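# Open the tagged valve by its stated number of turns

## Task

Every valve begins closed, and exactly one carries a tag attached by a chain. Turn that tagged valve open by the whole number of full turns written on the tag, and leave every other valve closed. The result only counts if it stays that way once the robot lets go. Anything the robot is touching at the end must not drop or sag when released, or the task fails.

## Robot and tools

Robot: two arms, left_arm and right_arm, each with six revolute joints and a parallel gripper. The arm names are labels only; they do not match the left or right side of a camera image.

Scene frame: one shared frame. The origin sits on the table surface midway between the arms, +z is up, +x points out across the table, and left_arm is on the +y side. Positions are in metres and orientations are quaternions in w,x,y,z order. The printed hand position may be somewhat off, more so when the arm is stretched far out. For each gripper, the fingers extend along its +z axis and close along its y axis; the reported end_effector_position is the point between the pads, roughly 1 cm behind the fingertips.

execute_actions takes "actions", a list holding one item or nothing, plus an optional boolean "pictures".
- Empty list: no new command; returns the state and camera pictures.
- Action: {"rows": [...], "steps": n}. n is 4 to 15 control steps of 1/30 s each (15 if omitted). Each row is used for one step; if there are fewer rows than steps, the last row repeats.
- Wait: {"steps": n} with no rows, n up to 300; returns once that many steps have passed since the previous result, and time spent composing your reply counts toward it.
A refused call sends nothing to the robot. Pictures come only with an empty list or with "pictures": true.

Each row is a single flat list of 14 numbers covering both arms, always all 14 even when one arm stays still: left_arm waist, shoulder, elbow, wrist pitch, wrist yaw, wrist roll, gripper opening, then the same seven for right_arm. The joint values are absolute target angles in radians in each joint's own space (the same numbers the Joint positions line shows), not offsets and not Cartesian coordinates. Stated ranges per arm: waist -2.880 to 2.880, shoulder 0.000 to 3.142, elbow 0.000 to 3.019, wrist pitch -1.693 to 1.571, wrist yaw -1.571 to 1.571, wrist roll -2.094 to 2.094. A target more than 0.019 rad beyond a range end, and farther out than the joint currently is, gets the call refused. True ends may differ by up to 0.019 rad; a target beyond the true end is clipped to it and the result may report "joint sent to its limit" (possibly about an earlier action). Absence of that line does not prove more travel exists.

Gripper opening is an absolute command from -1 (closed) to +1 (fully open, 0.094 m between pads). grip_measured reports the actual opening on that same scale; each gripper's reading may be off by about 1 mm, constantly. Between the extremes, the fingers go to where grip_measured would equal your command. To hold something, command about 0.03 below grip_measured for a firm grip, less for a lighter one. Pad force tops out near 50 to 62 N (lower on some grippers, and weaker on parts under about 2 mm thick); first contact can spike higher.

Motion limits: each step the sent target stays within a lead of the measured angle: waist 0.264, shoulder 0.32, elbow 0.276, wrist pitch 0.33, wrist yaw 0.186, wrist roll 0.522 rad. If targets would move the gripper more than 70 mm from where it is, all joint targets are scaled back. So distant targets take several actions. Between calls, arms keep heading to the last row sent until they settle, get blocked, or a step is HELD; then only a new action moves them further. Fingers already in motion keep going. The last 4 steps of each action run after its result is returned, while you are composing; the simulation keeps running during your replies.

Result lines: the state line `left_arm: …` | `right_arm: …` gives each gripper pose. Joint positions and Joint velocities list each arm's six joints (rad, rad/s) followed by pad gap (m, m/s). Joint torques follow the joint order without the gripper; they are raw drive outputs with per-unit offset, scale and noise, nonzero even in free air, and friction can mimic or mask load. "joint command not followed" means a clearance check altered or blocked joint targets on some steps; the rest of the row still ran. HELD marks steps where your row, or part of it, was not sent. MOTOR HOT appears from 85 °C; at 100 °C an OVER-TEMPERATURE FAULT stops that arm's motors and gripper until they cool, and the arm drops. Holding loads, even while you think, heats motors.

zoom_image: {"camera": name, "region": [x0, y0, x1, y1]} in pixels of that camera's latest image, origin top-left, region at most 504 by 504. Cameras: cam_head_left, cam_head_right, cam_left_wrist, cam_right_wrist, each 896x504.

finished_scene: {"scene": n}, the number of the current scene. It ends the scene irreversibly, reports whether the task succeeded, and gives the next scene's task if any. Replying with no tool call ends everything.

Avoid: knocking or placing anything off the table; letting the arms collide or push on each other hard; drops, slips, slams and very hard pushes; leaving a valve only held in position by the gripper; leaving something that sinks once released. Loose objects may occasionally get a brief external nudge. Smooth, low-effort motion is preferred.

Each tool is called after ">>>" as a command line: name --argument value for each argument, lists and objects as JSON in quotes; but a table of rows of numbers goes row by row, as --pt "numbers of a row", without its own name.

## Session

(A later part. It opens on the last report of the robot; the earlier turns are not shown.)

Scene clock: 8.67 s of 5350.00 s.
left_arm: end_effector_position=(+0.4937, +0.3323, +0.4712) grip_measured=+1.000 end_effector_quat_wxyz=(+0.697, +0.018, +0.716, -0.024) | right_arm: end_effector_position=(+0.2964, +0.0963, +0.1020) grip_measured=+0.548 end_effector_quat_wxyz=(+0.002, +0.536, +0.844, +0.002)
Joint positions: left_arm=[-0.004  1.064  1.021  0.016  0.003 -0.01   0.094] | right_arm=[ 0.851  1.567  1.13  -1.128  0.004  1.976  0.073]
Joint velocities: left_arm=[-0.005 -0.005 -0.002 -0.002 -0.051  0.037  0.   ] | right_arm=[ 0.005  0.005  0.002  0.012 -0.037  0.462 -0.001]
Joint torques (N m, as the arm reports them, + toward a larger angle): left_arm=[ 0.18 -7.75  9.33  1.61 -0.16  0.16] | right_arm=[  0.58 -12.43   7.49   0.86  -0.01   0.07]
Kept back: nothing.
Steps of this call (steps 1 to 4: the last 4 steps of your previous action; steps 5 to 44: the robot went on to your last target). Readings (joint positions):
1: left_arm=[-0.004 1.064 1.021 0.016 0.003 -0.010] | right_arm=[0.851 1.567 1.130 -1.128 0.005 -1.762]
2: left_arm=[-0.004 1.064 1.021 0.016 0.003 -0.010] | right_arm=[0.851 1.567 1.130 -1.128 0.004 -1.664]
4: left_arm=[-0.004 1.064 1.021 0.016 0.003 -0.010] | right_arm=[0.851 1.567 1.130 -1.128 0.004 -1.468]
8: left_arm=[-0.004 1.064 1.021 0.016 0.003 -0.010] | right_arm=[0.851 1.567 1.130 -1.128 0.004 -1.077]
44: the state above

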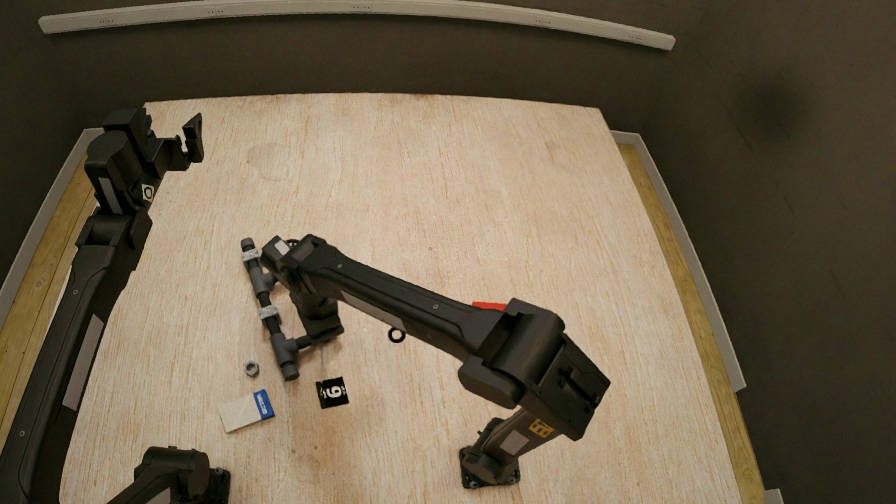

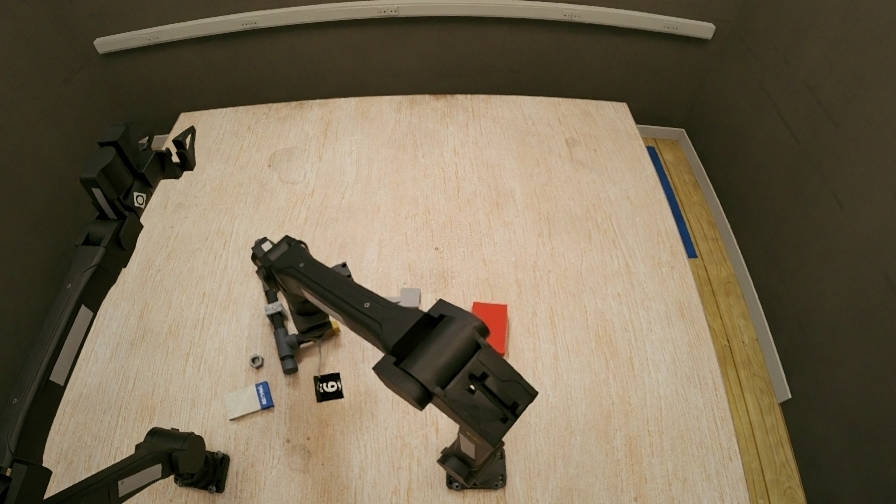

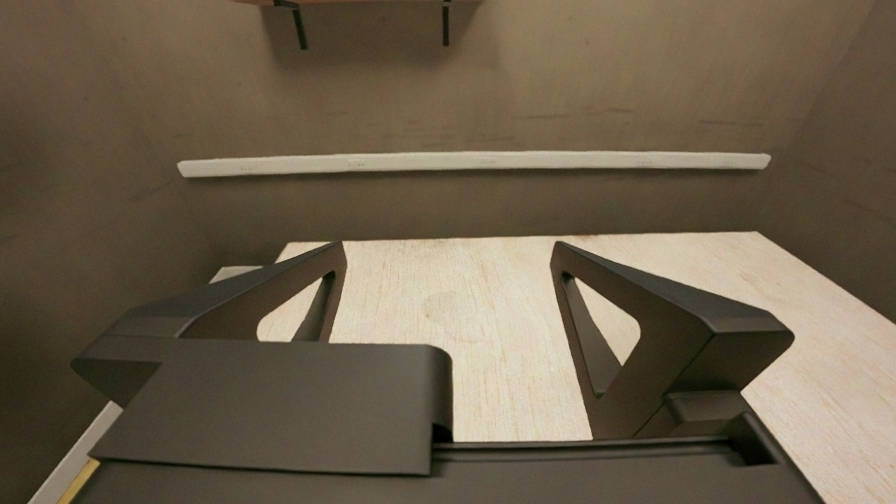

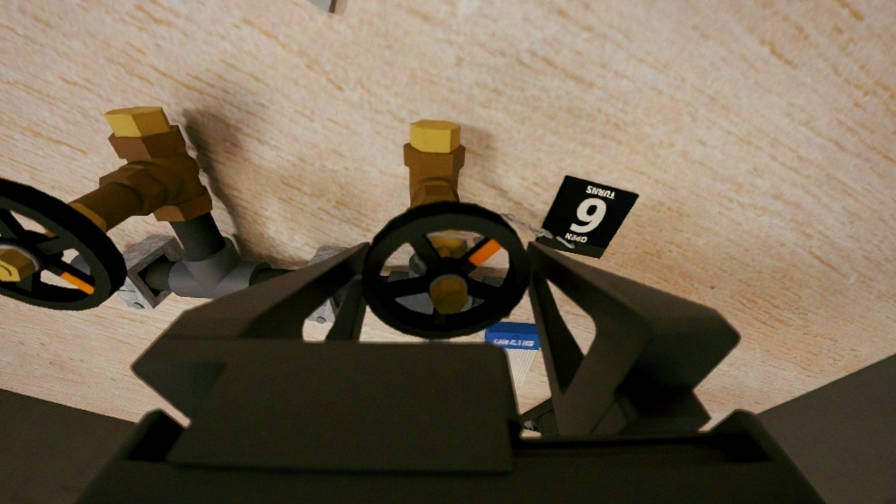

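>>> execute_actions --actions '[{"rows":[[0,1.064,1.026,0.016,0,0,1,0.84,1.56,1.145,-1.118,0,2,0.42],[0,1.064,1.026,0.016,0,0,1,0.84,1.56,1.145,-1.118,0,2,0.305],[0,1.064,1.026,0.016,0,0,1,0.84,1.56,1.145,-1.118,0,2,0.305],[0,1.064,1.026,0.016,0,0,1,0.84,1.56,1.145,-1.118,0,2,0.305],[0,1.064,1.026,0.016,0,0,1,0.84,1.56,1.145,-1.118,0,-2.07,0.305]],"steps":8}]'

>>> execute_actions --actions '[{"steps":48}]'

>>> execute_actions --actions '[{"rows":[[0,1.064,1.026,0.016,0,0,1,0.84,1.56,1.145,-1.118,0,-1.92,0.55],[0,1.064,1.026,0.016,0,0,1,0.84,1.56,1.145,-1.118,0,-1.92,0.55],[0,1.064,1.026,0.016,0,0,1,0.84,1.56,1.145,-1.118,0,2.07,0.55]],"steps":6}]'

>>> execute_actions --actions '[{"steps":44}]'

>>> execute_actions --actions '[{"rows":[[0,1.064,1.026,0.016,0,0,1,0.84,1.56,1.145,-1.118,0,2,0.42],[0,1.064,1.026,0.016,0,0,1,0.84,1.56,1.145,-1.118,0,2,0.305],[0,1.064,1.026,0.016,0,0,1,0.84,1.56,1.145,-1.118,0,2,0.305],[0,1.064,1.026,0.016,0,0,1,0.84,1.56,1.145,-1.118,0,2,0.305],[0,1.064,1.026,0.016,0,0,1,0.84,1.56,1.145,-1.118,0,-2.07,0.305]],"steps":8}]'

>>> execute_actions --actions '[{"steps":48}]'

>>> execute_actions --actions '[{"rows":[[0,1.064,1.026,0.016,0,0,1,0.84,1.56,1.145,-1.118,0,-1.92,0.55],[0,1.064,1.026,0.016,0,0,1,0.84,1.56,1.145,-1.118,0,-1.92,0.55],[0,1.064,1.026,0.016,0,0,1,0.84,1.56,1.145,-1.118,0,2.07,0.55]],"steps":6}]'

>>> execute_actions --actions '[{"steps":44}]'

>>> execute_actions --actions '[{"rows":[[0,1.064,1.026,0.016,0,0,1,0.84,1.56,1.145,-1.118,0,2,0.42],[0,1.064,1.026,0.016,0,0,1,0.84,1.56,1.145,-1.118,0,2,0.305],[0,1.064,1.026,0.016,0,0,1,0.84,1.56,1.145,-1.118,0,2,0.305],[0,1.064,1.026,0.016,0,0,1,0.84,1.56,1.145,-1.118,0,2,0.305],[0,1.064,1.026,0.016,0,0,1,0.84,1.56,1.145,-1.118,0,-2.07,0.305]],"steps":8}]'

>>> execute_actions --actions '[{"steps":48}]'

>>> execute_actions --actions '[{"rows":[[0,1.064,1.026,0.016,0,0,1,0.84,1.56,1.145,-1.118,0,-1.92,0.55],[0,1.064,1.026,0.016,0,0,1,0.84,1.56,1.145,-1.118,0,-1.92,0.55],[0,1.064,1.026,0.016,0,0,1,0.84,1.56,1.145,-1.118,0,2.07,0.55]],"steps":6}]'

>>> execute_actions --actions '[{"steps":44}]' --pictures true

Scene clock: 9.43 s of 5350.00 s.
left_arm: end_effector_position=(+0.4937, +0.3323, +0.4712) grip_measured=+1.000 end_effector_quat_wxyz=(+0.697, +0.018, +0.716, -0.024) | right_arm: end_effector_position=(+0.2969, +0.0967, +0.1020) grip_measured=+0.334 end_effector_quat_wxyz=(+0.001, +0.557, +0.831, +0.004)
Joint positions: left_arm=[-0.004  1.064  1.021  0.016  0.003 -0.01   0.094] | right_arm=[ 0.85   1.567  1.13  -1.126  0.002  2.025  0.063]
Joint velocities: left_arm=[-0.024 -0.015 -0.012  0.022 -0.051  0.022  0.   ] | right_arm=[-0.024  0.005  0.012 -0.012 -0.037 -0.051 -0.001]
Joint torques (N m, as the arm reports them, + toward a larger angle): left_arm=[ 0.16 -7.74  9.38  1.6  -0.14  0.16] | right_arm=[ -0.31 -13.32   7.7    0.73   0.08  -0.32]
Steps of this call (steps 1 to 19: the robot went on to your last target; steps 20 to 23: the first 4 steps of this action). Readings (joint positions):
20: left_arm=[-0.004 1.064 1.021 0.016 0.003 -0.010] | right_arm=[0.851 1.567 1.130 -1.128 0.004 2.034]
21: left_arm=[-0.004 1.064 1.021 0.016 0.003 -0.010] | right_arm=[0.851 1.567 1.130 -1.127 0.005 2.029]
23: the state above

Scene clock: 11.03 s of 5350.00 s.
left_arm: end_effector_position=(+0.4937, +0.3323, +0.4712) grip_measured=+1.000 end_effector_quat_wxyz=(+0.697, +0.018, +0.716, -0.024) | right_arm: end_effector_position=(+0.2984, +0.0948, +0.0976) grip_measured=+0.317 end_effector_quat_wxyz=(+0.002, +0.981, -0.193, +0.004)
Joint positions: left_arm=[-0.004  1.064  1.021  0.016  0.003 -0.01   0.094] | right_arm=[ 0.847  1.575  1.127 -1.122  0.008 -1.911  0.062]
Joint velocities: left_arm=[-0.005  0.005 -0.007 -0.002 -0.037 -0.066  0.   ] | right_arm=[-0.015 -0.005 -0.007 -0.017 -0.051 -0.696 -0.001]
Joint torques (N m, as the arm reports them, + toward a larger angle): left_arm=[ 0.21 -7.88  9.35  1.6  -0.15  0.16] | right_arm=[ -0.06 -13.98   7.92   0.52  -0.44  -0.79]
Kept back: nothing.
Steps of this call (steps 1 to 4: the last 4 steps of your previous action; steps 5 to 48: the robot went on to your last target). Readings (joint positions):
1: left_arm=[-0.004 1.064 1.021 0.016 0.003 -0.010] | right_arm=[0.849 1.567 1.130 -1.126 0.001 1.956]
2: left_arm=[-0.004 1.064 1.021 0.016 0.003 -0.010] | right_arm=[0.849 1.567 1.130 -1.126 0.000 1.866]
4: left_arm=[-0.004 1.064 1.021 0.016 0.003 -0.010] | right_arm=[0.849 1.567 1.130 -1.128 -0.001 1.689]
8: left_arm=[-0.004 1.064 1.021 0.016 0.003 -0.010] | right_arm=[0.848 1.567 1.130 -1.130 -0.001 1.339]
48: the state above

Scene clock: 11.10 s of 5350.00 s.
left_arm: end_effector_position=(+0.4937, +0.3323, +0.4712) grip_measured=+1.000 end_effector_quat_wxyz=(+0.697, +0.018, +0.716, -0.024) | right_arm: end_effector_position=(+0.2980, +0.0952, +0.0977) grip_measured=+0.524 end_effector_quat_wxyz=(+0.001, +0.982, -0.191, +0.003)
Joint positions: left_arm=[-0.004  1.064  1.021  0.016  0.003 -0.01   0.094] | right_arm=[ 0.847  1.575  1.127 -1.122  0.005 -1.915  0.072]
Joint velocities: left_arm=[ 0.015 -0.024  0.002 -0.002 -0.007  0.037  0.   ] | right_arm=[-0.005 -0.034 -0.002 -0.012 -0.095 -0.066  0.046]
Joint torques (N m, as the arm reports them, + toward a larger angle): left_arm=[ 0.15 -7.88  9.41  1.61 -0.15  0.16] | right_arm=[ -0.14 -14.34   7.94   0.69  -0.18  -0.1 ]
Steps of this call (steps 1 to 2: the first 2 steps of this action). Readings (joint positions):
1: left_arm=[-0.004 1.064 1.021 0.016 0.003 -0.010] | right_arm=[0.847 1.575 1.127 -1.122 0.007 -1.915]
2: the state above

Scene clock: 12.57 s of 5350.00 s.
left_arm: end_effector_position=(+0.4937, +0.3323, +0.4712) grip_measured=+1.000 end_effector_quat_wxyz=(+0.697, +0.018, +0.716, -0.024) | right_arm: end_effector_position=(+0.2978, +0.0954, +0.0979) grip_measured=+0.548 end_effector_quat_wxyz=(+0.002, +0.539, +0.842, +0.000)
Joint positions: left_arm=[-0.004  1.064  1.021  0.016  0.003 -0.01   0.094] | right_arm=[ 0.847  1.575  1.127 -1.122  0.004  1.98   0.073]
Joint velocities: left_arm=[-0.015 -0.005 -0.007 -0.012  0.051  0.022  0.   ] | right_arm=[ 0.005  0.005 -0.002 -0.007 -0.066  0.535  0.   ]
Joint torques (N m, as the arm reports them, + toward a larger angle): left_arm=[ 0.18 -7.83  9.37  1.63 -0.15  0.16] | right_arm=[ -0.11 -13.95   7.93   0.59  -0.01   0.08]
Kept back: nothing.
Steps of this call (steps 1 to 4: the last 4 steps of your previous action; steps 5 to 44: the robot went on to your last target). Readings (joint positions):
1: left_arm=[-0.004 1.064 1.021 0.016 0.003 -0.010] | right_arm=[0.847 1.575 1.127 -1.122 0.004 -1.840]
2: left_arm=[-0.004 1.064 1.021 0.016 0.003 -0.010] | right_arm=[0.847 1.575 1.127 -1.122 0.004 -1.741]
4: left_arm=[-0.004 1.064 1.021 0.016 0.003 -0.010] | right_arm=[0.847 1.575 1.127 -1.122 0.004 -1.545]
8: left_arm=[-0.004 1.064 1.021 0.016 0.003 -0.010] | right_arm=[0.847 1.575 1.127 -1.122 0.004 -1.154]
44: the state above

Scene clock: 12.70 s of 5350.00 s.
left_arm: end_effector_position=(+0.4937, +0.3323, +0.4712) grip_measured=+1.000 end_effector_quat_wxyz=(+0.697, +0.018, +0.716, -0.024) | right_arm: end_effector_position=(+0.2977, +0.0954, +0.0979) grip_measured=+0.320 end_effector_quat_wxyz=(+0.002, +0.542, +0.841, +0.001)
Joint positions: left_arm=[-0.004  1.064  1.021  0.016  0.003 -0.01   0.094] | right_arm=[ 0.847  1.575  1.127 -1.122  0.003  1.986  0.062]
Joint velocities: left_arm=[-0.005 -0.015  0.017  0.007  0.037 -0.037  0.   ] | right_arm=[-0.005  0.005  0.012 -0.002  0.037 -0.022 -0.003]
Joint torques (N m, as the arm reports them, + toward a larger angle): left_arm=[ 0.25 -7.66  9.34  1.58 -0.17  0.16] | right_arm=[ -0.04 -13.93   7.85   0.55   0.01   0.09]
Steps of this call (steps 1 to 4: the first 4 steps of this action). Readings (joint positions):
1: left_arm=[-0.004 1.064 1.021 0.016 0.003 -0.010] | right_arm=[0.847 1.575 1.127 -1.122 0.004 1.985]
2: left_arm=[-0.004 1.064 1.021 0.016 0.003 -0.010] | right_arm=[0.847 1.575 1.127 -1.122 0.004 1.986]
4: the state above

Scene clock: 14.30 s of 5350.00 s.
left_arm: end_effector_position=(+0.4937, +0.3323, +0.4712) grip_measured=+1.000 end_effector_quat_wxyz=(+0.697, +0.018, +0.716, -0.024) | right_arm: end_effector_position=(+0.2981, +0.0950, +0.0957) grip_measured=+0.313 end_effector_quat_wxyz=(+0.002, +0.982, -0.187, +0.001)
Joint positions: left_arm=[-0.004  1.064  1.021  0.016  0.003 -0.01   0.094] | right_arm=[ 0.846  1.579  1.127 -1.12   0.004 -1.926  0.062]
Joint velocities: left_arm=[-0.015  0.005 -0.002 -0.017 -0.022  0.051  0.   ] | right_arm=[ 0.005 -0.015 -0.002  0.002 -0.007 -0.535  0.001]
Joint torques (N m, as the arm reports them, + toward a larger angle): left_arm=[ 0.13 -7.94  9.38  1.63 -0.15  0.15] | right_arm=[  0.14 -14.45   7.98   0.52  -0.22  -0.76]
Kept back: nothing.
Steps of this call (steps 1 to 4: the last 4 steps of your previous action; steps 5 to 48: the robot went on to your last target). Readings (joint positions):
1: left_arm=[-0.004 1.064 1.021 0.016 0.003 -0.010] | right_arm=[0.847 1.575 1.127 -1.122 0.002 1.917]
2: left_arm=[-0.004 1.064 1.021 0.016 0.003 -0.010] | right_arm=[0.847 1.575 1.127 -1.122 0.002 1.827]
4: left_arm=[-0.004 1.064 1.021 0.016 0.003 -0.010] | right_arm=[0.847 1.575 1.127 -1.123 0.002 1.649]
8: left_arm=[-0.004 1.064 1.021 0.016 0.003 -0.010] | right_arm=[0.846 1.575 1.127 -1.124 0.002 1.296]
48: the state above

Scene clock: 14.37 s of 5350.00 s.
left_arm: end_effector_position=(+0.4937, +0.3323, +0.4712) grip_measured=+1.000 end_effector_quat_wxyz=(+0.697, +0.018, +0.716, -0.024) | right_arm: end_effector_position=(+0.2981, +0.0950, +0.0959) grip_measured=+0.523 end_effector_quat_wxyz=(+0.002, +0.983, -0.185, +0.001)
Joint positions: left_arm=[-0.004  1.064  1.021  0.016  0.003 -0.01   0.094] | right_arm=[ 0.846  1.579  1.127 -1.12   0.004 -1.929  0.072]
Joint velocities: left_arm=[ 0.005 -0.005  0.007  0.007  0.007 -0.022  0.   ] | right_arm=[-0.005 -0.044 -0.002  0.002 -0.037 -0.051  0.049]
Joint torques (N m, as the arm reports them, + toward a larger angle): left_arm=[ 0.07 -7.75  9.35  1.58 -0.15  0.16] | right_arm=[  0.06 -14.24   7.96   0.5   -0.2    0.06]
Steps of this call (steps 1 to 2: the first 2 steps of this action). Readings (joint positions):
1: left_arm=[-0.004 1.064 1.021 0.016 0.003 -0.010] | right_arm=[0.846 1.579 1.127 -1.120 0.004 -1.929]
2: the state above

Scene clock: 15.83 s of 5350.00 s.
left_arm: end_effector_position=(+0.4937, +0.3323, +0.4712) grip_measured=+1.000 end_effector_quat_wxyz=(+0.697, +0.018, +0.716, -0.024) | right_arm: end_effector_position=(+0.2981, +0.0950, +0.0964) grip_measured=+0.548 end_effector_quat_wxyz=(+0.002, +0.538, +0.843, -0.001)
Joint positions: left_arm=[-0.004  1.064  1.021  0.016  0.003 -0.01   0.094] | right_arm=[ 0.846  1.578  1.127 -1.12   0.004  1.978  0.073]
Joint velocities: left_arm=[-0.005 -0.005 -0.007  0.012  0.007 -0.022  0.   ] | right_arm=[-0.005  0.005 -0.002 -0.002 -0.022  0.52  -0.003]
Joint torques (N m, as the arm reports them, + toward a larger angle): left_arm=[ 0.29 -7.68  9.38  1.59 -0.15  0.16] | right_arm=[ -0.09 -14.2    7.98   0.52   0.01   0.07]
Kept back: nothing.
Steps of this call (steps 1 to 4: the last 4 steps of your previous action; steps 5 to 44: the robot went on to your last target). Readings (joint positions):
1: left_arm=[-0.004 1.064 1.021 0.016 0.003 -0.010] | right_arm=[0.846 1.578 1.127 -1.120 0.004 -1.853]
2: left_arm=[-0.004 1.064 1.021 0.016 0.003 -0.010] | right_arm=[0.846 1.578 1.127 -1.120 0.004 -1.754]
4: left_arm=[-0.004 1.064 1.021 0.016 0.003 -0.010] | right_arm=[0.846 1.578 1.127 -1.120 0.004 -1.559]
8: left_arm=[-0.004 1.064 1.021 0.016 0.003 -0.010] | right_arm=[0.846 1.578 1.127 -1.120 0.004 -1.168]
44: the state above

Scene clock: 15.97 s of 5350.00 s.
left_arm: end_effector_position=(+0.4937, +0.3323, +0.4712) grip_measured=+1.000 end_effector_quat_wxyz=(+0.697, +0.018, +0.716, -0.024) | right_arm: end_effector_position=(+0.2979, +0.0951, +0.0964) grip_measured=+0.317 end_effector_quat_wxyz=(+0.001, +0.542, +0.841, -0.001)
Joint positions: left_arm=[-0.004  1.064  1.021  0.016  0.003 -0.01   0.094] | right_arm=[ 0.846  1.578  1.127 -1.121  0.002  1.985  0.062]
Joint velocities: left_arm=[ 0.005 -0.005 -0.012 -0.012  0.037 -0.081  0.   ] | right_arm=[ 0.005 -0.015 -0.002 -0.017  0.022 -0.066 -0.003]
Joint torques (N m, as the arm reports them, + toward a larger angle): left_arm=[ 0.27 -7.89  9.39  1.6  -0.15  0.16] | right_arm=[ -0.01 -14.34   7.94   0.62   0.04   0.11]
Steps of this call (steps 1 to 4: the first 4 steps of this action). Readings (joint positions):
1: left_arm=[-0.004 1.064 1.021 0.016 0.003 -0.010] | right_arm=[0.846 1.578 1.127 -1.120 0.004 1.984]
2: left_arm=[-0.004 1.064 1.021 0.016 0.003 -0.010] | right_arm=[0.846 1.578 1.127 -1.120 0.004 1.985]
4: the state above

Scene clock: 17.57 s of 5350.00 s.
left_arm: end_effector_position=(+0.4937, +0.3323, +0.4712) grip_measured=+1.000 end_effector_quat_wxyz=(+0.697, +0.018, +0.716, -0.024) | right_arm: end_effector_position=(+0.2979, +0.0949, +0.0939) grip_measured=+0.310 end_effector_quat_wxyz=(+0.002, +0.983, -0.183, -0.002)
Joint positions: left_arm=[-0.004  1.064  1.021  0.016  0.003 -0.01   0.094] | right_arm=[ 0.844  1.583  1.126 -1.119 -0.001 -1.935  0.062]
Joint velocities: left_arm=[-0.015 -0.015 -0.007  0.007 -0.007 -0.022  0.   ] | right_arm=[ 0.005 -0.005  0.007  0.007 -0.007 -0.491  0.   ]
Joint torques (N m, as the arm reports them, + toward a larger angle): left_arm=[ 0.33 -7.72  9.36  1.58 -0.13  0.16] | right_arm=[  0.3  -14.77   8.02   0.48   0.02  -0.67]
Kept back: nothing.
Steps of this call (steps 1 to 4: the last 4 steps of your previous action; steps 5 to 48: the robot went on to your last target). Readings (joint positions):
1: left_arm=[-0.004 1.064 1.021 0.016 0.003 -0.010] | right_arm=[0.846 1.578 1.127 -1.121 0.002 1.915]
2: left_arm=[-0.004 1.064 1.021 0.016 0.003 -0.010] | right_arm=[0.846 1.578 1.127 -1.121 0.001 1.825]
4: left_arm=[-0.004 1.064 1.021 0.016 0.003 -0.010] | right_arm=[0.846 1.578 1.127 -1.122 0.001 1.647]
8: left_arm=[-0.004 1.064 1.021 0.016 0.003 -0.010] | right_arm=[0.845 1.578 1.127 -1.122 0.001 1.293]
48: the state above

Scene clock: 17.63 s of 5350.00 s.
left_arm: end_effector_position=(+0.4937, +0.3323, +0.4712) grip_measured=+1.000 end_effector_quat_wxyz=(+0.697, +0.018, +0.716, -0.024) | right_arm: end_effector_position=(+0.2979, +0.0949, +0.0939) grip_measured=+0.522 end_effector_quat_wxyz=(+0.002, +0.983, -0.182, -0.002)
Joint positions: left_arm=[-0.004  1.064  1.021  0.016  0.003 -0.01   0.094] | right_arm=[ 0.844  1.583  1.126 -1.119 -0.001 -1.937  0.072]
Joint velocities: left_arm=[-0.024  0.005 -0.002  0.017 -0.022  0.007  0.   ] | right_arm=[-0.005 -0.015 -0.002  0.002 -0.022 -0.037  0.052]
Joint torques (N m, as the arm reports them, + toward a larger angle): left_arm=[ 0.32 -7.85  9.41  1.57 -0.16  0.15] | right_arm=[  0.3  -14.75   8.01   0.42   0.03   0.08]
Steps of this call (steps 1 to 2: the first 2 steps of this action). Readings (joint positions):
1: left_arm=[-0.004 1.064 1.021 0.016 0.003 -0.010] | right_arm=[0.844 1.583 1.126 -1.119 -0.001 -1.938]
2: the state above

Scene clock: 19.10 s of 5350.00 s.
left_arm: end_effector_position=(+0.4937, +0.3323, +0.4712) grip_measured=+1.000 end_effector_quat_wxyz=(+0.697, +0.018, +0.716, -0.024) | right_arm: end_effector_position=(+0.2980, +0.0949, +0.0942) grip_measured=+0.548 end_effector_quat_wxyz=(-0.001, +0.539, +0.843, -0.002)
Joint positions: left_arm=[-0.004  1.064  1.021  0.016  0.003 -0.01   0.094] | right_arm=[ 0.844  1.582  1.126 -1.119 -0.001  1.976  0.073]
Joint velocities: left_arm=[-0.015 -0.005 -0.002 -0.002  0.007 -0.022  0.   ] | right_arm=[-0.005 -0.005 -0.002 -0.017  0.007  0.579  0.001]
Joint torques (N m, as the arm reports them, + toward a larger angle): left_arm=[ 0.13 -7.69  9.37  1.58 -0.16  0.16] | right_arm=[  0.19 -14.73   8.03   0.46   0.24   0.05]
Kept back: nothing.
Steps of this call (steps 1 to 4: the last 4 steps of your previous action; steps 5 to 44: the robot went on to your last target). Readings (joint positions):
1: left_arm=[-0.004 1.064 1.021 0.016 0.003 -0.010] | right_arm=[0.844 1.582 1.126 -1.119 -0.001 -1.861]
2: left_arm=[-0.004 1.064 1.021 0.016 0.003 -0.010] | right_arm=[0.844 1.582 1.126 -1.119 -0.001 -1.762]
4: left_arm=[-0.004 1.064 1.021 0.016 0.003 -0.010] | right_arm=[0.844 1.582 1.126 -1.119 -0.001 -1.566]
8: left_arm=[-0.004 1.064 1.021 0.016 0.003 -0.010] | right_arm=[0.844 1.582 1.126 -1.119 -0.001 -1.175]
44: the state above

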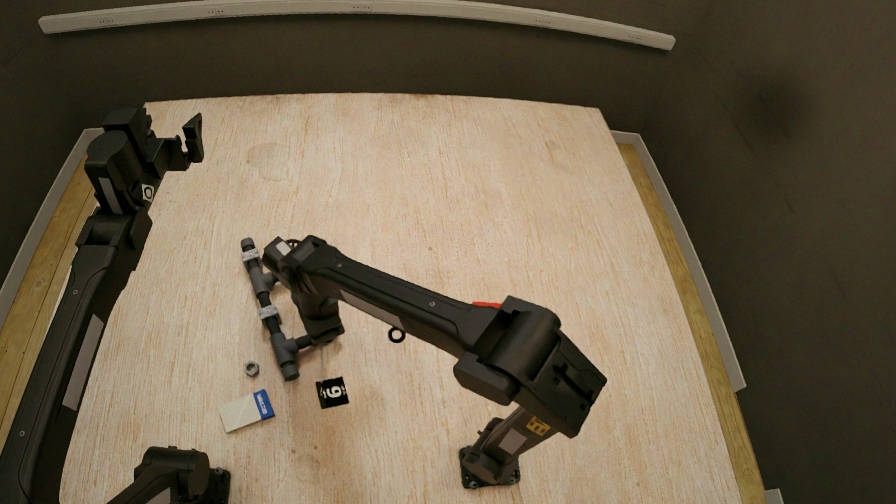

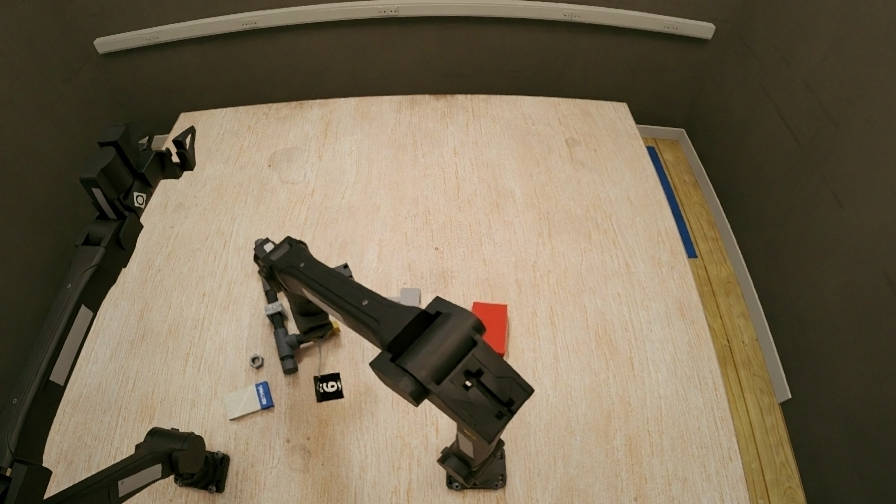

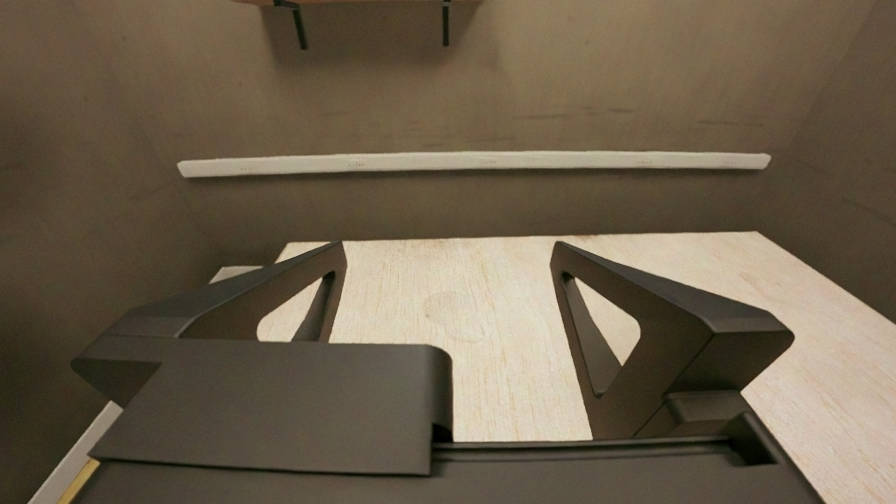

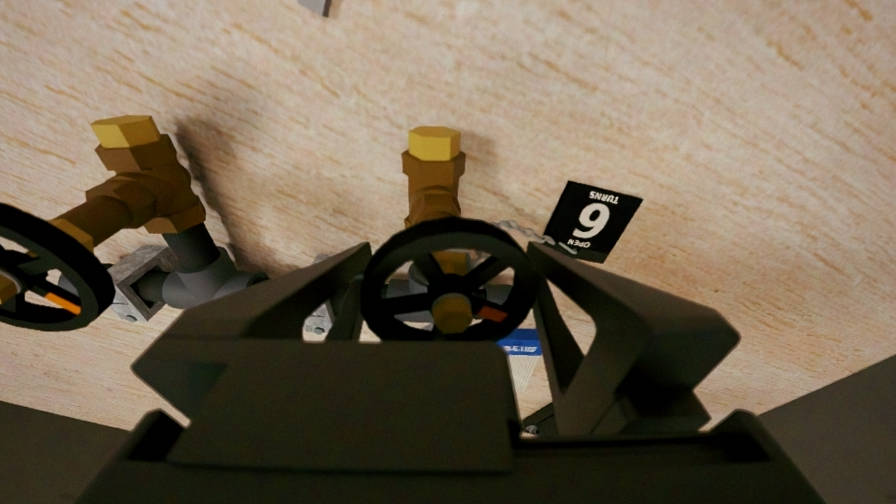

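>>> execute_actions --actions '[{"rows":[[0,1.064,1.026,0.016,0,0,1,0.84,1.543,1.155,-1.128,0,2.07,0.55]],"steps":10}]'

>>> execute_actions --actions '[{"rows":[[0,1.064,1.026,0.016,0,0,1,0.84,1.543,1.155,-1.128,0,2.04,0.42],[0,1.064,1.026,0.016,0,0,1,0.84,1.543,1.155,-1.128,0,2.04,0.285],[0,1.064,1.026,0.016,0,0,1,0.84,1.543,1.155,-1.128,0,2.04,0.285],[0,1.064,1.026,0.016,0,0,1,0.84,1.543,1.155,-1.128,0,2.04,0.285],[0,1.064,1.026,0.016,0,0,1,0.84,1.543,1.155,-1.128,0,-2.07,0.285]],"steps":8}]'

>>> execute_actions --actions '[{"steps":49}]'

>>> execute_actions --actions '[{"rows":[[0,1.064,1.026,0.016,0,0,1,0.84,1.543,1.155,-1.128,0,-1.92,0.55],[0,1.064,1.026,0.016,0,0,1,0.84,1.543,1.155,-1.128,0,-1.92,0.55],[0,1.064,1.026,0.016,0,0,1,0.84,1.543,1.155,-1.128,0,2.07,0.55]],"steps":6}]'

>>> execute_actions --actions '[{"steps":44}]'

>>> execute_actions --actions '[{"rows":[[0,1.064,1.026,0.016,0,0,1,0.84,1.543,1.155,-1.128,0,2,0.42],[0,1.064,1.026,0.016,0,0,1,0.84,1.543,1.155,-1.128,0,2,0.285],[0,1.064,1.026,0.016,0,0,1,0.84,1.543,1.155,-1.128,0,2,0.285],[0,1.064,1.026,0.016,0,0,1,0.84,1.543,1.155,-1.128,0,2,0.285],[0,1.064,1.026,0.016,0,0,1,0.84,1.543,1.155,-1.128,0,-2.07,0.285]],"steps":8}]'

>>> execute_actions --actions '[{"steps":48}]'

>>> execute_actions --actions '[{"rows":[[0,1.064,1.026,0.016,0,0,1,0.84,1.543,1.155,-1.128,0,-1.92,0.55],[0,1.064,1.026,0.016,0,0,1,0.84,1.543,1.155,-1.128,0,-1.92,0.55],[0,1.064,1.026,0.016,0,0,1,0.84,1.543,1.155,-1.128,0,2.07,0.55]],"steps":6}]'

>>> execute_actions --actions '[{"steps":44}]' --pictures true

Scene clock: 20.00 s of 5350.00 s.
left_arm: end_effector_position=(+0.4937, +0.3323, +0.4712) grip_measured=+1.000 end_effector_quat_wxyz=(+0.697, +0.018, +0.716, -0.024) | right_arm: end_effector_position=(+0.2981, +0.0951, +0.0971) grip_measured=+0.548 end_effector_quat_wxyz=(-0.001, +0.573, +0.820, +0.001)
Joint positions: left_arm=[-0.004  1.064  1.021  0.016  0.003 -0.01   0.094] | right_arm=[ 0.844  1.575  1.126 -1.119 -0.001  2.058  0.073]
Joint velocities: left_arm=[ 0.005 -0.015 -0.007 -0.012 -0.007 -0.022  0.   ] | right_arm=[ 0.005 -0.024  0.007 -0.002 -0.066  0.051  0.   ]
Joint torques (N m, as the arm reports them, + toward a larger angle): left_arm=[ 0.09 -7.8   9.37  1.58 -0.15  0.16] | right_arm=[  0.24 -15.64   8.82   0.08   0.22   0.09]
Steps of this call (steps 1 to 21: the robot went on to your last target; steps 22 to 27: the first 6 steps of this action). Readings (joint positions):
22: left_arm=[-0.004 1.064 1.021 0.016 0.003 -0.010] | right_arm=[0.844 1.582 1.126 -1.119 -0.001 2.058]
23: left_arm=[-0.004 1.064 1.021 0.016 0.003 -0.010] | right_arm=[0.844 1.581 1.126 -1.119 -0.001 2.058]
25: left_arm=[-0.004 1.064 1.021 0.016 0.003 -0.010] | right_arm=[0.844 1.579 1.126 -1.119 -0.001 2.058]
27: the state above

Scene clock: 20.27 s of 5350.00 s.
left_arm: end_effector_position=(+0.4937, +0.3323, +0.4712) grip_measured=+1.000 end_effector_quat_wxyz=(+0.697, +0.018, +0.716, -0.024) | right_arm: end_effector_position=(+0.2979, +0.0950, +0.0983) grip_measured=+0.309 end_effector_quat_wxyz=(-0.001, +0.571, +0.821, +0.002)
Joint positions: left_arm=[-0.004  1.064  1.021  0.016  0.003 -0.01   0.094] | right_arm=[ 0.844  1.572  1.126 -1.12  -0.002  2.054  0.061]
Joint velocities: left_arm=[ 0.005  0.015 -0.017 -0.017 -0.051 -0.007  0.   ] | right_arm=[-0.005 -0.005 -0.007  0.012  0.022 -0.037 -0.002]
Joint torques (N m, as the arm reports them, + toward a larger angle): left_arm=[ 0.21 -7.8   9.37  1.6  -0.15  0.15] | right_arm=[  0.12 -15.15   8.79   0.1    0.28  -0.2 ]
Steps of this call (steps 1 to 4: the last 4 steps of your previous action; steps 5 to 8: the first 4 steps of this action). Readings (joint positions):
5: left_arm=[-0.004 1.064 1.021 0.016 0.003 -0.010] | right_arm=[0.844 1.573 1.126 -1.119 -0.001 2.058]
6: left_arm=[-0.004 1.064 1.021 0.016 0.003 -0.010] | right_arm=[0.844 1.573 1.126 -1.119 -0.001 2.056]
8: the state above

Scene clock: 21.90 s of 5350.00 s.
left_arm: end_effector_position=(+0.4937, +0.3323, +0.4712) grip_measured=+1.000 end_effector_quat_wxyz=(+0.697, +0.018, +0.716, -0.024) | right_arm: end_effector_position=(+0.2980, +0.0949, +0.0955) grip_measured=+0.299 end_effector_quat_wxyz=(+0.003, +0.982, -0.189, +0.004)
Joint positions: left_arm=[-0.004  1.064  1.021  0.016  0.003 -0.01   0.094] | right_arm=[ 0.849  1.579  1.126 -1.119  0.01  -1.919  0.061]
Joint velocities: left_arm=[-0.015  0.005 -0.007  0.012  0.125  0.022  0.   ] | right_arm=[-0.015 -0.005 -0.017  0.002 -0.007 -0.535 -0.   ]
Joint torques (N m, as the arm reports them, + toward a larger angle): left_arm=[ 0.32 -7.88  9.4   1.6  -0.15  0.14] | right_arm=[ -0.7  -15.91   8.82   0.08  -0.52  -0.82]
Kept back: nothing.
Steps of this call (steps 1 to 4: the last 4 steps of your previous action; steps 5 to 49: the robot went on to your last target). Readings (joint positions):
1: left_arm=[-0.004 1.064 1.021 0.016 0.003 -0.010] | right_arm=[0.844 1.572 1.126 -1.120 -0.003 1.985]
2: left_arm=[-0.004 1.064 1.021 0.016 0.003 -0.010] | right_arm=[0.844 1.572 1.126 -1.120 -0.003 1.895]
4: left_arm=[-0.004 1.064 1.021 0.016 0.003 -0.010] | right_arm=[0.844 1.572 1.126 -1.121 -0.003 1.718]
8: left_arm=[-0.004 1.064 1.021 0.016 0.003 -0.010] | right_arm=[0.844 1.572 1.126 -1.122 -0.001 1.369]
49: the state above

Scene clock: 21.97 s of 5350.00 s.
left_arm: end_effector_position=(+0.4937, +0.3323, +0.4712) grip_measured=+1.000 end_effector_quat_wxyz=(+0.697, +0.018, +0.716, -0.024) | right_arm: end_effector_position=(+0.2976, +0.0954, +0.0961) grip_measured=+0.522 end_effector_quat_wxyz=(+0.001, +0.982, -0.187, +0.003)
Joint positions: left_arm=[-0.004  1.064  1.021  0.016  0.003 -0.01   0.094] | right_arm=[ 0.848  1.577  1.126 -1.119  0.006 -1.922  0.072]
Joint velocities: left_arm=[-0.015 -0.005 -0.007  0.012  0.022 -0.037  0.   ] | right_arm=[ 0.005 -0.103  0.007  0.007 -0.095  0.007  0.051]
Joint torques (N m, as the arm reports them, + toward a larger angle): left_arm=[ 0.24 -7.69  9.39  1.6  -0.15  0.16] | right_arm=[ -0.16 -15.3    8.91   0.08  -0.19  -0.02]
Steps of this call (steps 1 to 2: the first 2 steps of this action). Readings (joint positions):
1: left_arm=[-0.004 1.064 1.021 0.016 0.003 -0.010] | right_arm=[0.849 1.579 1.126 -1.119 0.008 -1.922]
2: the state above

Scene clock: 23.43 s of 5350.00 s.
left_arm: end_effector_position=(+0.4937, +0.3323, +0.4712) grip_measured=+1.000 end_effector_quat_wxyz=(+0.697, +0.018, +0.716, -0.024) | right_arm: end_effector_position=(+0.2975, +0.0958, +0.0991) grip_measured=+0.548 end_effector_quat_wxyz=(+0.003, +0.538, +0.843, +0.003)
Joint positions: left_arm=[-0.004  1.064  1.021  0.016  0.003 -0.01   0.094] | right_arm=[ 0.848  1.57   1.126 -1.119  0.004  1.979  0.073]
Joint velocities: left_arm=[-0.024 -0.015 -0.022  0.007 -0.007  0.066  0.   ] | right_arm=[ 0.005 -0.015  0.012 -0.007  0.022  0.535  0.   ]
Joint torques (N m, as the arm reports them, + toward a larger angle): left_arm=[ 0.36 -7.73  9.36  1.63 -0.16  0.15] | right_arm=[ -0.18 -15.01   8.88   0.09  -0.01   0.04]
Kept back: nothing.
Steps of this call (steps 1 to 4: the last 4 steps of your previous action; steps 5 to 44: the robot went on to your last target). Readings (joint positions):
1: left_arm=[-0.004 1.064 1.021 0.016 0.003 -0.010] | right_arm=[0.848 1.575 1.126 -1.119 0.005 -1.847]
2: left_arm=[-0.004 1.064 1.021 0.016 0.003 -0.010] | right_arm=[0.848 1.572 1.126 -1.119 0.004 -1.748]
4: left_arm=[-0.004 1.064 1.021 0.016 0.003 -0.010] | right_arm=[0.848 1.571 1.126 -1.119 0.004 -1.552]
8: left_arm=[-0.004 1.064 1.021 0.016 0.003 -0.010] | right_arm=[0.848 1.570 1.126 -1.119 0.004 -1.161]
44: the state above

Scene clock: 23.57 s of 5350.00 s.
left_arm: end_effector_position=(+0.4937, +0.3323, +0.4712) grip_measured=+1.000 end_effector_quat_wxyz=(+0.697, +0.018, +0.716, -0.024) | right_arm: end_effector_position=(+0.2974, +0.0959, +0.0991) grip_measured=+0.320 end_effector_quat_wxyz=(+0.002, +0.541, +0.841, +0.003)
Joint positions: left_arm=[-0.004  1.064  1.021  0.016  0.003 -0.01   0.094] | right_arm=[ 0.848  1.57   1.126 -1.119  0.003  1.985  0.062]
Joint velocities: left_arm=[-0.005 -0.015 -0.017  0.007  0.051 -0.037  0.   ] | right_arm=[-0.005  0.005  0.002 -0.012  0.051  0.007 -0.001]
Joint torques (N m, as the arm reports them, + toward a larger angle): left_arm=[ 0.05 -7.83  9.35  1.63 -0.15  0.15] | right_arm=[ -0.07 -15.15   8.92   0.11   0.01   0.12]
Steps of this call (steps 1 to 4: the first 4 steps of this action). Readings (joint positions):
1: left_arm=[-0.004 1.064 1.021 0.016 0.003 -0.010] | right_arm=[0.848 1.570 1.126 -1.119 0.004 1.984]
2: left_arm=[-0.004 1.064 1.021 0.016 0.003 -0.010] | right_arm=[0.848 1.570 1.126 -1.119 0.004 1.985]
4: the state above

Scene clock: 25.17 s of 5350.00 s.
left_arm: end_effector_position=(+0.4937, +0.3323, +0.4712) grip_measured=+1.000 end_effector_quat_wxyz=(+0.697, +0.018, +0.716, -0.024) | right_arm: end_effector_position=(+0.2981, +0.0951, +0.0969) grip_measured=+0.301 end_effector_quat_wxyz=(+0.002, +0.982, -0.189, +0.006)
Joint positions: left_arm=[-0.004  1.064  1.021  0.016  0.003 -0.01   0.094] | right_arm=[ 0.849  1.575  1.126 -1.119  0.012 -1.917  0.061]
Joint velocities: left_arm=[-0.024 -0.015 -0.012 -0.002 -0.051  0.051  0.   ] | right_arm=[-0.005  0.005 -0.017 -0.007  0.007 -0.549  0.   ]
Joint torques (N m, as the arm reports them, + toward a larger angle): left_arm=[ 0.27 -7.67  9.39  1.62 -0.16  0.15] | right_arm=[ -0.26 -15.67   8.88   0.09  -0.57  -0.79]
Kept back: nothing.
Steps of this call (steps 1 to 4: the last 4 steps of your previous action; steps 5 to 48: the robot went on to your last target). Readings (joint positions):
1: left_arm=[-0.004 1.064 1.021 0.016 0.003 -0.010] | right_arm=[0.848 1.570 1.126 -1.119 0.002 1.916]
2: left_arm=[-0.004 1.064 1.021 0.016 0.003 -0.010] | right_arm=[0.848 1.570 1.126 -1.120 0.001 1.826]
4: left_arm=[-0.004 1.064 1.021 0.016 0.003 -0.010] | right_arm=[0.848 1.570 1.126 -1.122 0.001 1.648]
8: left_arm=[-0.004 1.064 1.021 0.016 0.003 -0.010] | right_arm=[0.847 1.570 1.126 -1.123 0.001 1.298]
48: the state above

Scene clock: 25.23 s of 5350.00 s.
left_arm: end_effector_position=(+0.4937, +0.3323, +0.4712) grip_measured=+1.000 end_effector_quat_wxyz=(+0.697, +0.018, +0.716, -0.024) | right_arm: end_effector_position=(+0.2975, +0.0957, +0.0974) grip_measured=+0.523 end_effector_quat_wxyz=(+0.000, +0.982, -0.187, +0.004)
Joint positions: left_arm=[-0.004  1.064  1.021  0.016  0.003 -0.01   0.094] | right_arm=[ 0.849  1.574  1.126 -1.119  0.006 -1.921  0.072]
Joint velocities: left_arm=[-0.015 -0.005  0.012 -0.027  0.066 -0.007  0.   ] | right_arm=[ 0.005 -0.103  0.012  0.002 -0.037  0.022  0.051]
Joint torques (N m, as the arm reports them, + toward a larger angle): left_arm=[ 0.21 -7.74  9.39  1.61 -0.15  0.15] | right_arm=[ -0.35 -14.65   8.89   0.06  -0.2   -0.02]
Steps of this call (steps 1 to 2: the first 2 steps of this action). Readings (joint positions):
1: left_arm=[-0.004 1.064 1.021 0.016 0.003 -0.010] | right_arm=[0.849 1.575 1.126 -1.119 0.009 -1.921]
2: the state above

Scene clock: 26.70 s of 5350.00 s.
left_arm: end_effector_position=(+0.4937, +0.3323, +0.4712) grip_measured=+1.000 end_effector_quat_wxyz=(+0.697, +0.018, +0.716, -0.024) | right_arm: end_effector_position=(+0.2973, +0.0961, +0.0995) grip_measured=+0.548 end_effector_quat_wxyz=(+0.003, +0.538, +0.843, +0.004)
Joint positions: left_arm=[-0.004  1.064  1.021  0.016  0.003 -0.01   0.094] | right_arm=[ 0.849  1.569  1.126 -1.119  0.004  1.979  0.073]
Joint velocities: left_arm=[-0.024 -0.015 -0.022 -0.007  0.007  0.022  0.   ] | right_arm=[-0.005 -0.005 -0.007  0.007 -0.022  0.593  0.   ]
Joint torques (N m, as the arm reports them, + toward a larger angle): left_arm=[ 0.3  -7.89  9.42  1.59 -0.16  0.15] | right_arm=[ -0.25 -14.91   8.89   0.08  -0.01   0.06]
Kept back: nothing.
Steps of this call (steps 1 to 4: the last 4 steps of your previous action; steps 5 to 44: the robot went on to your last target). Readings (joint positions):
1: left_arm=[-0.004 1.064 1.021 0.016 0.003 -0.010] | right_arm=[0.849 1.572 1.126 -1.119 0.005 -1.846]
2: left_arm=[-0.004 1.064 1.021 0.016 0.003 -0.010] | right_arm=[0.849 1.570 1.126 -1.119 0.004 -1.747]
4: left_arm=[-0.004 1.064 1.021 0.016 0.003 -0.010] | right_arm=[0.849 1.570 1.126 -1.119 0.004 -1.551]
8: left_arm=[-0.004 1.064 1.021 0.016 0.003 -0.010] | right_arm=[0.849 1.569 1.126 -1.119 0.004 -1.160]
44: the state above

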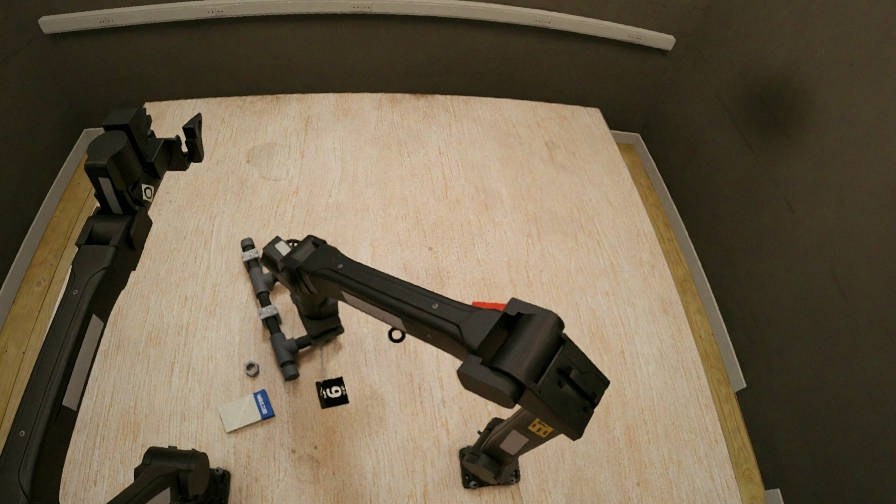

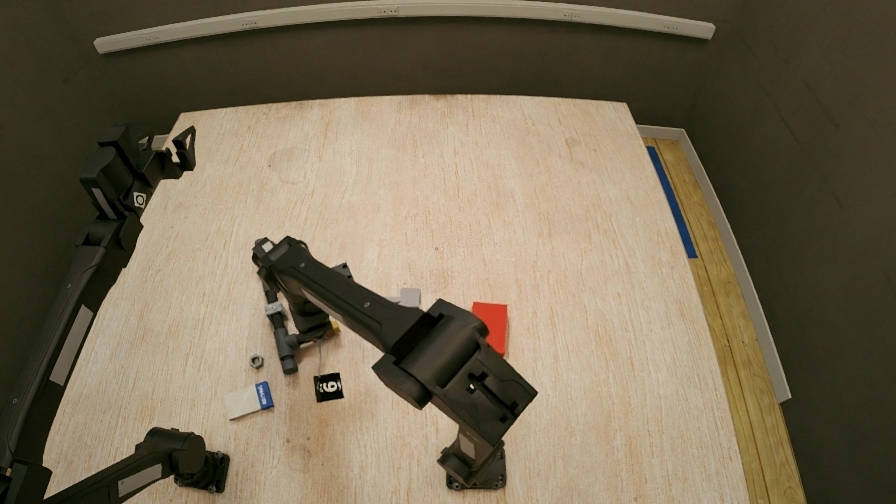

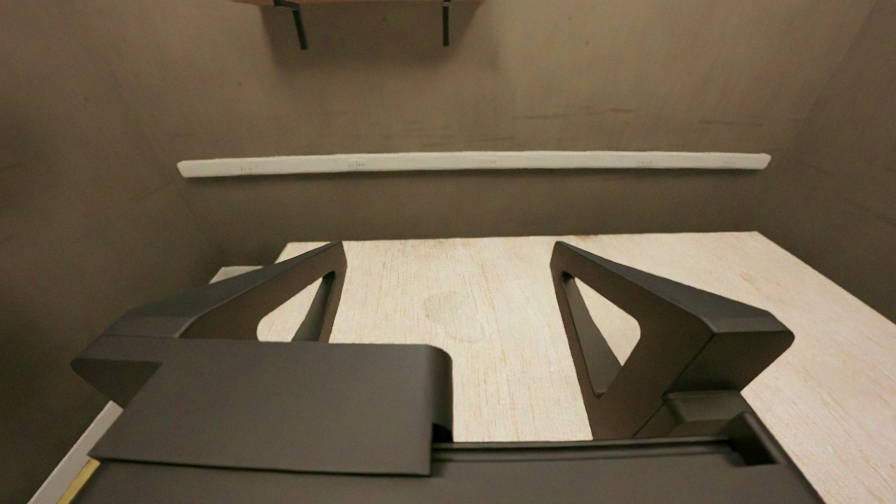

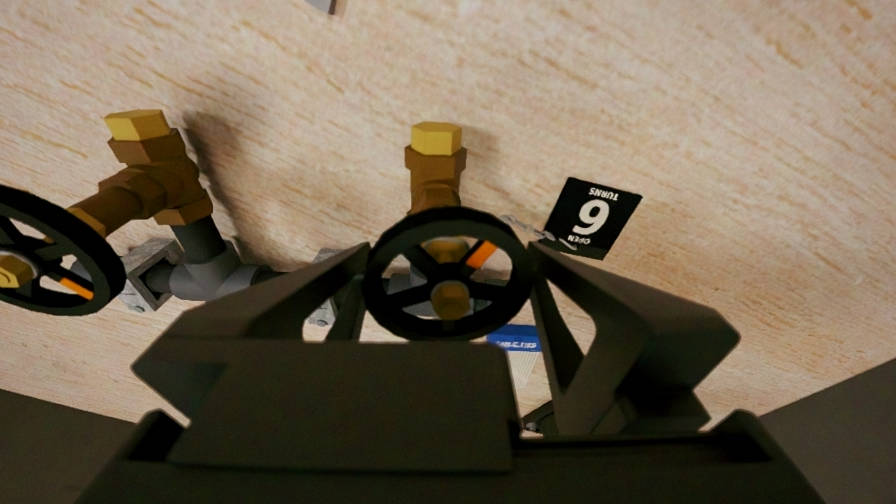

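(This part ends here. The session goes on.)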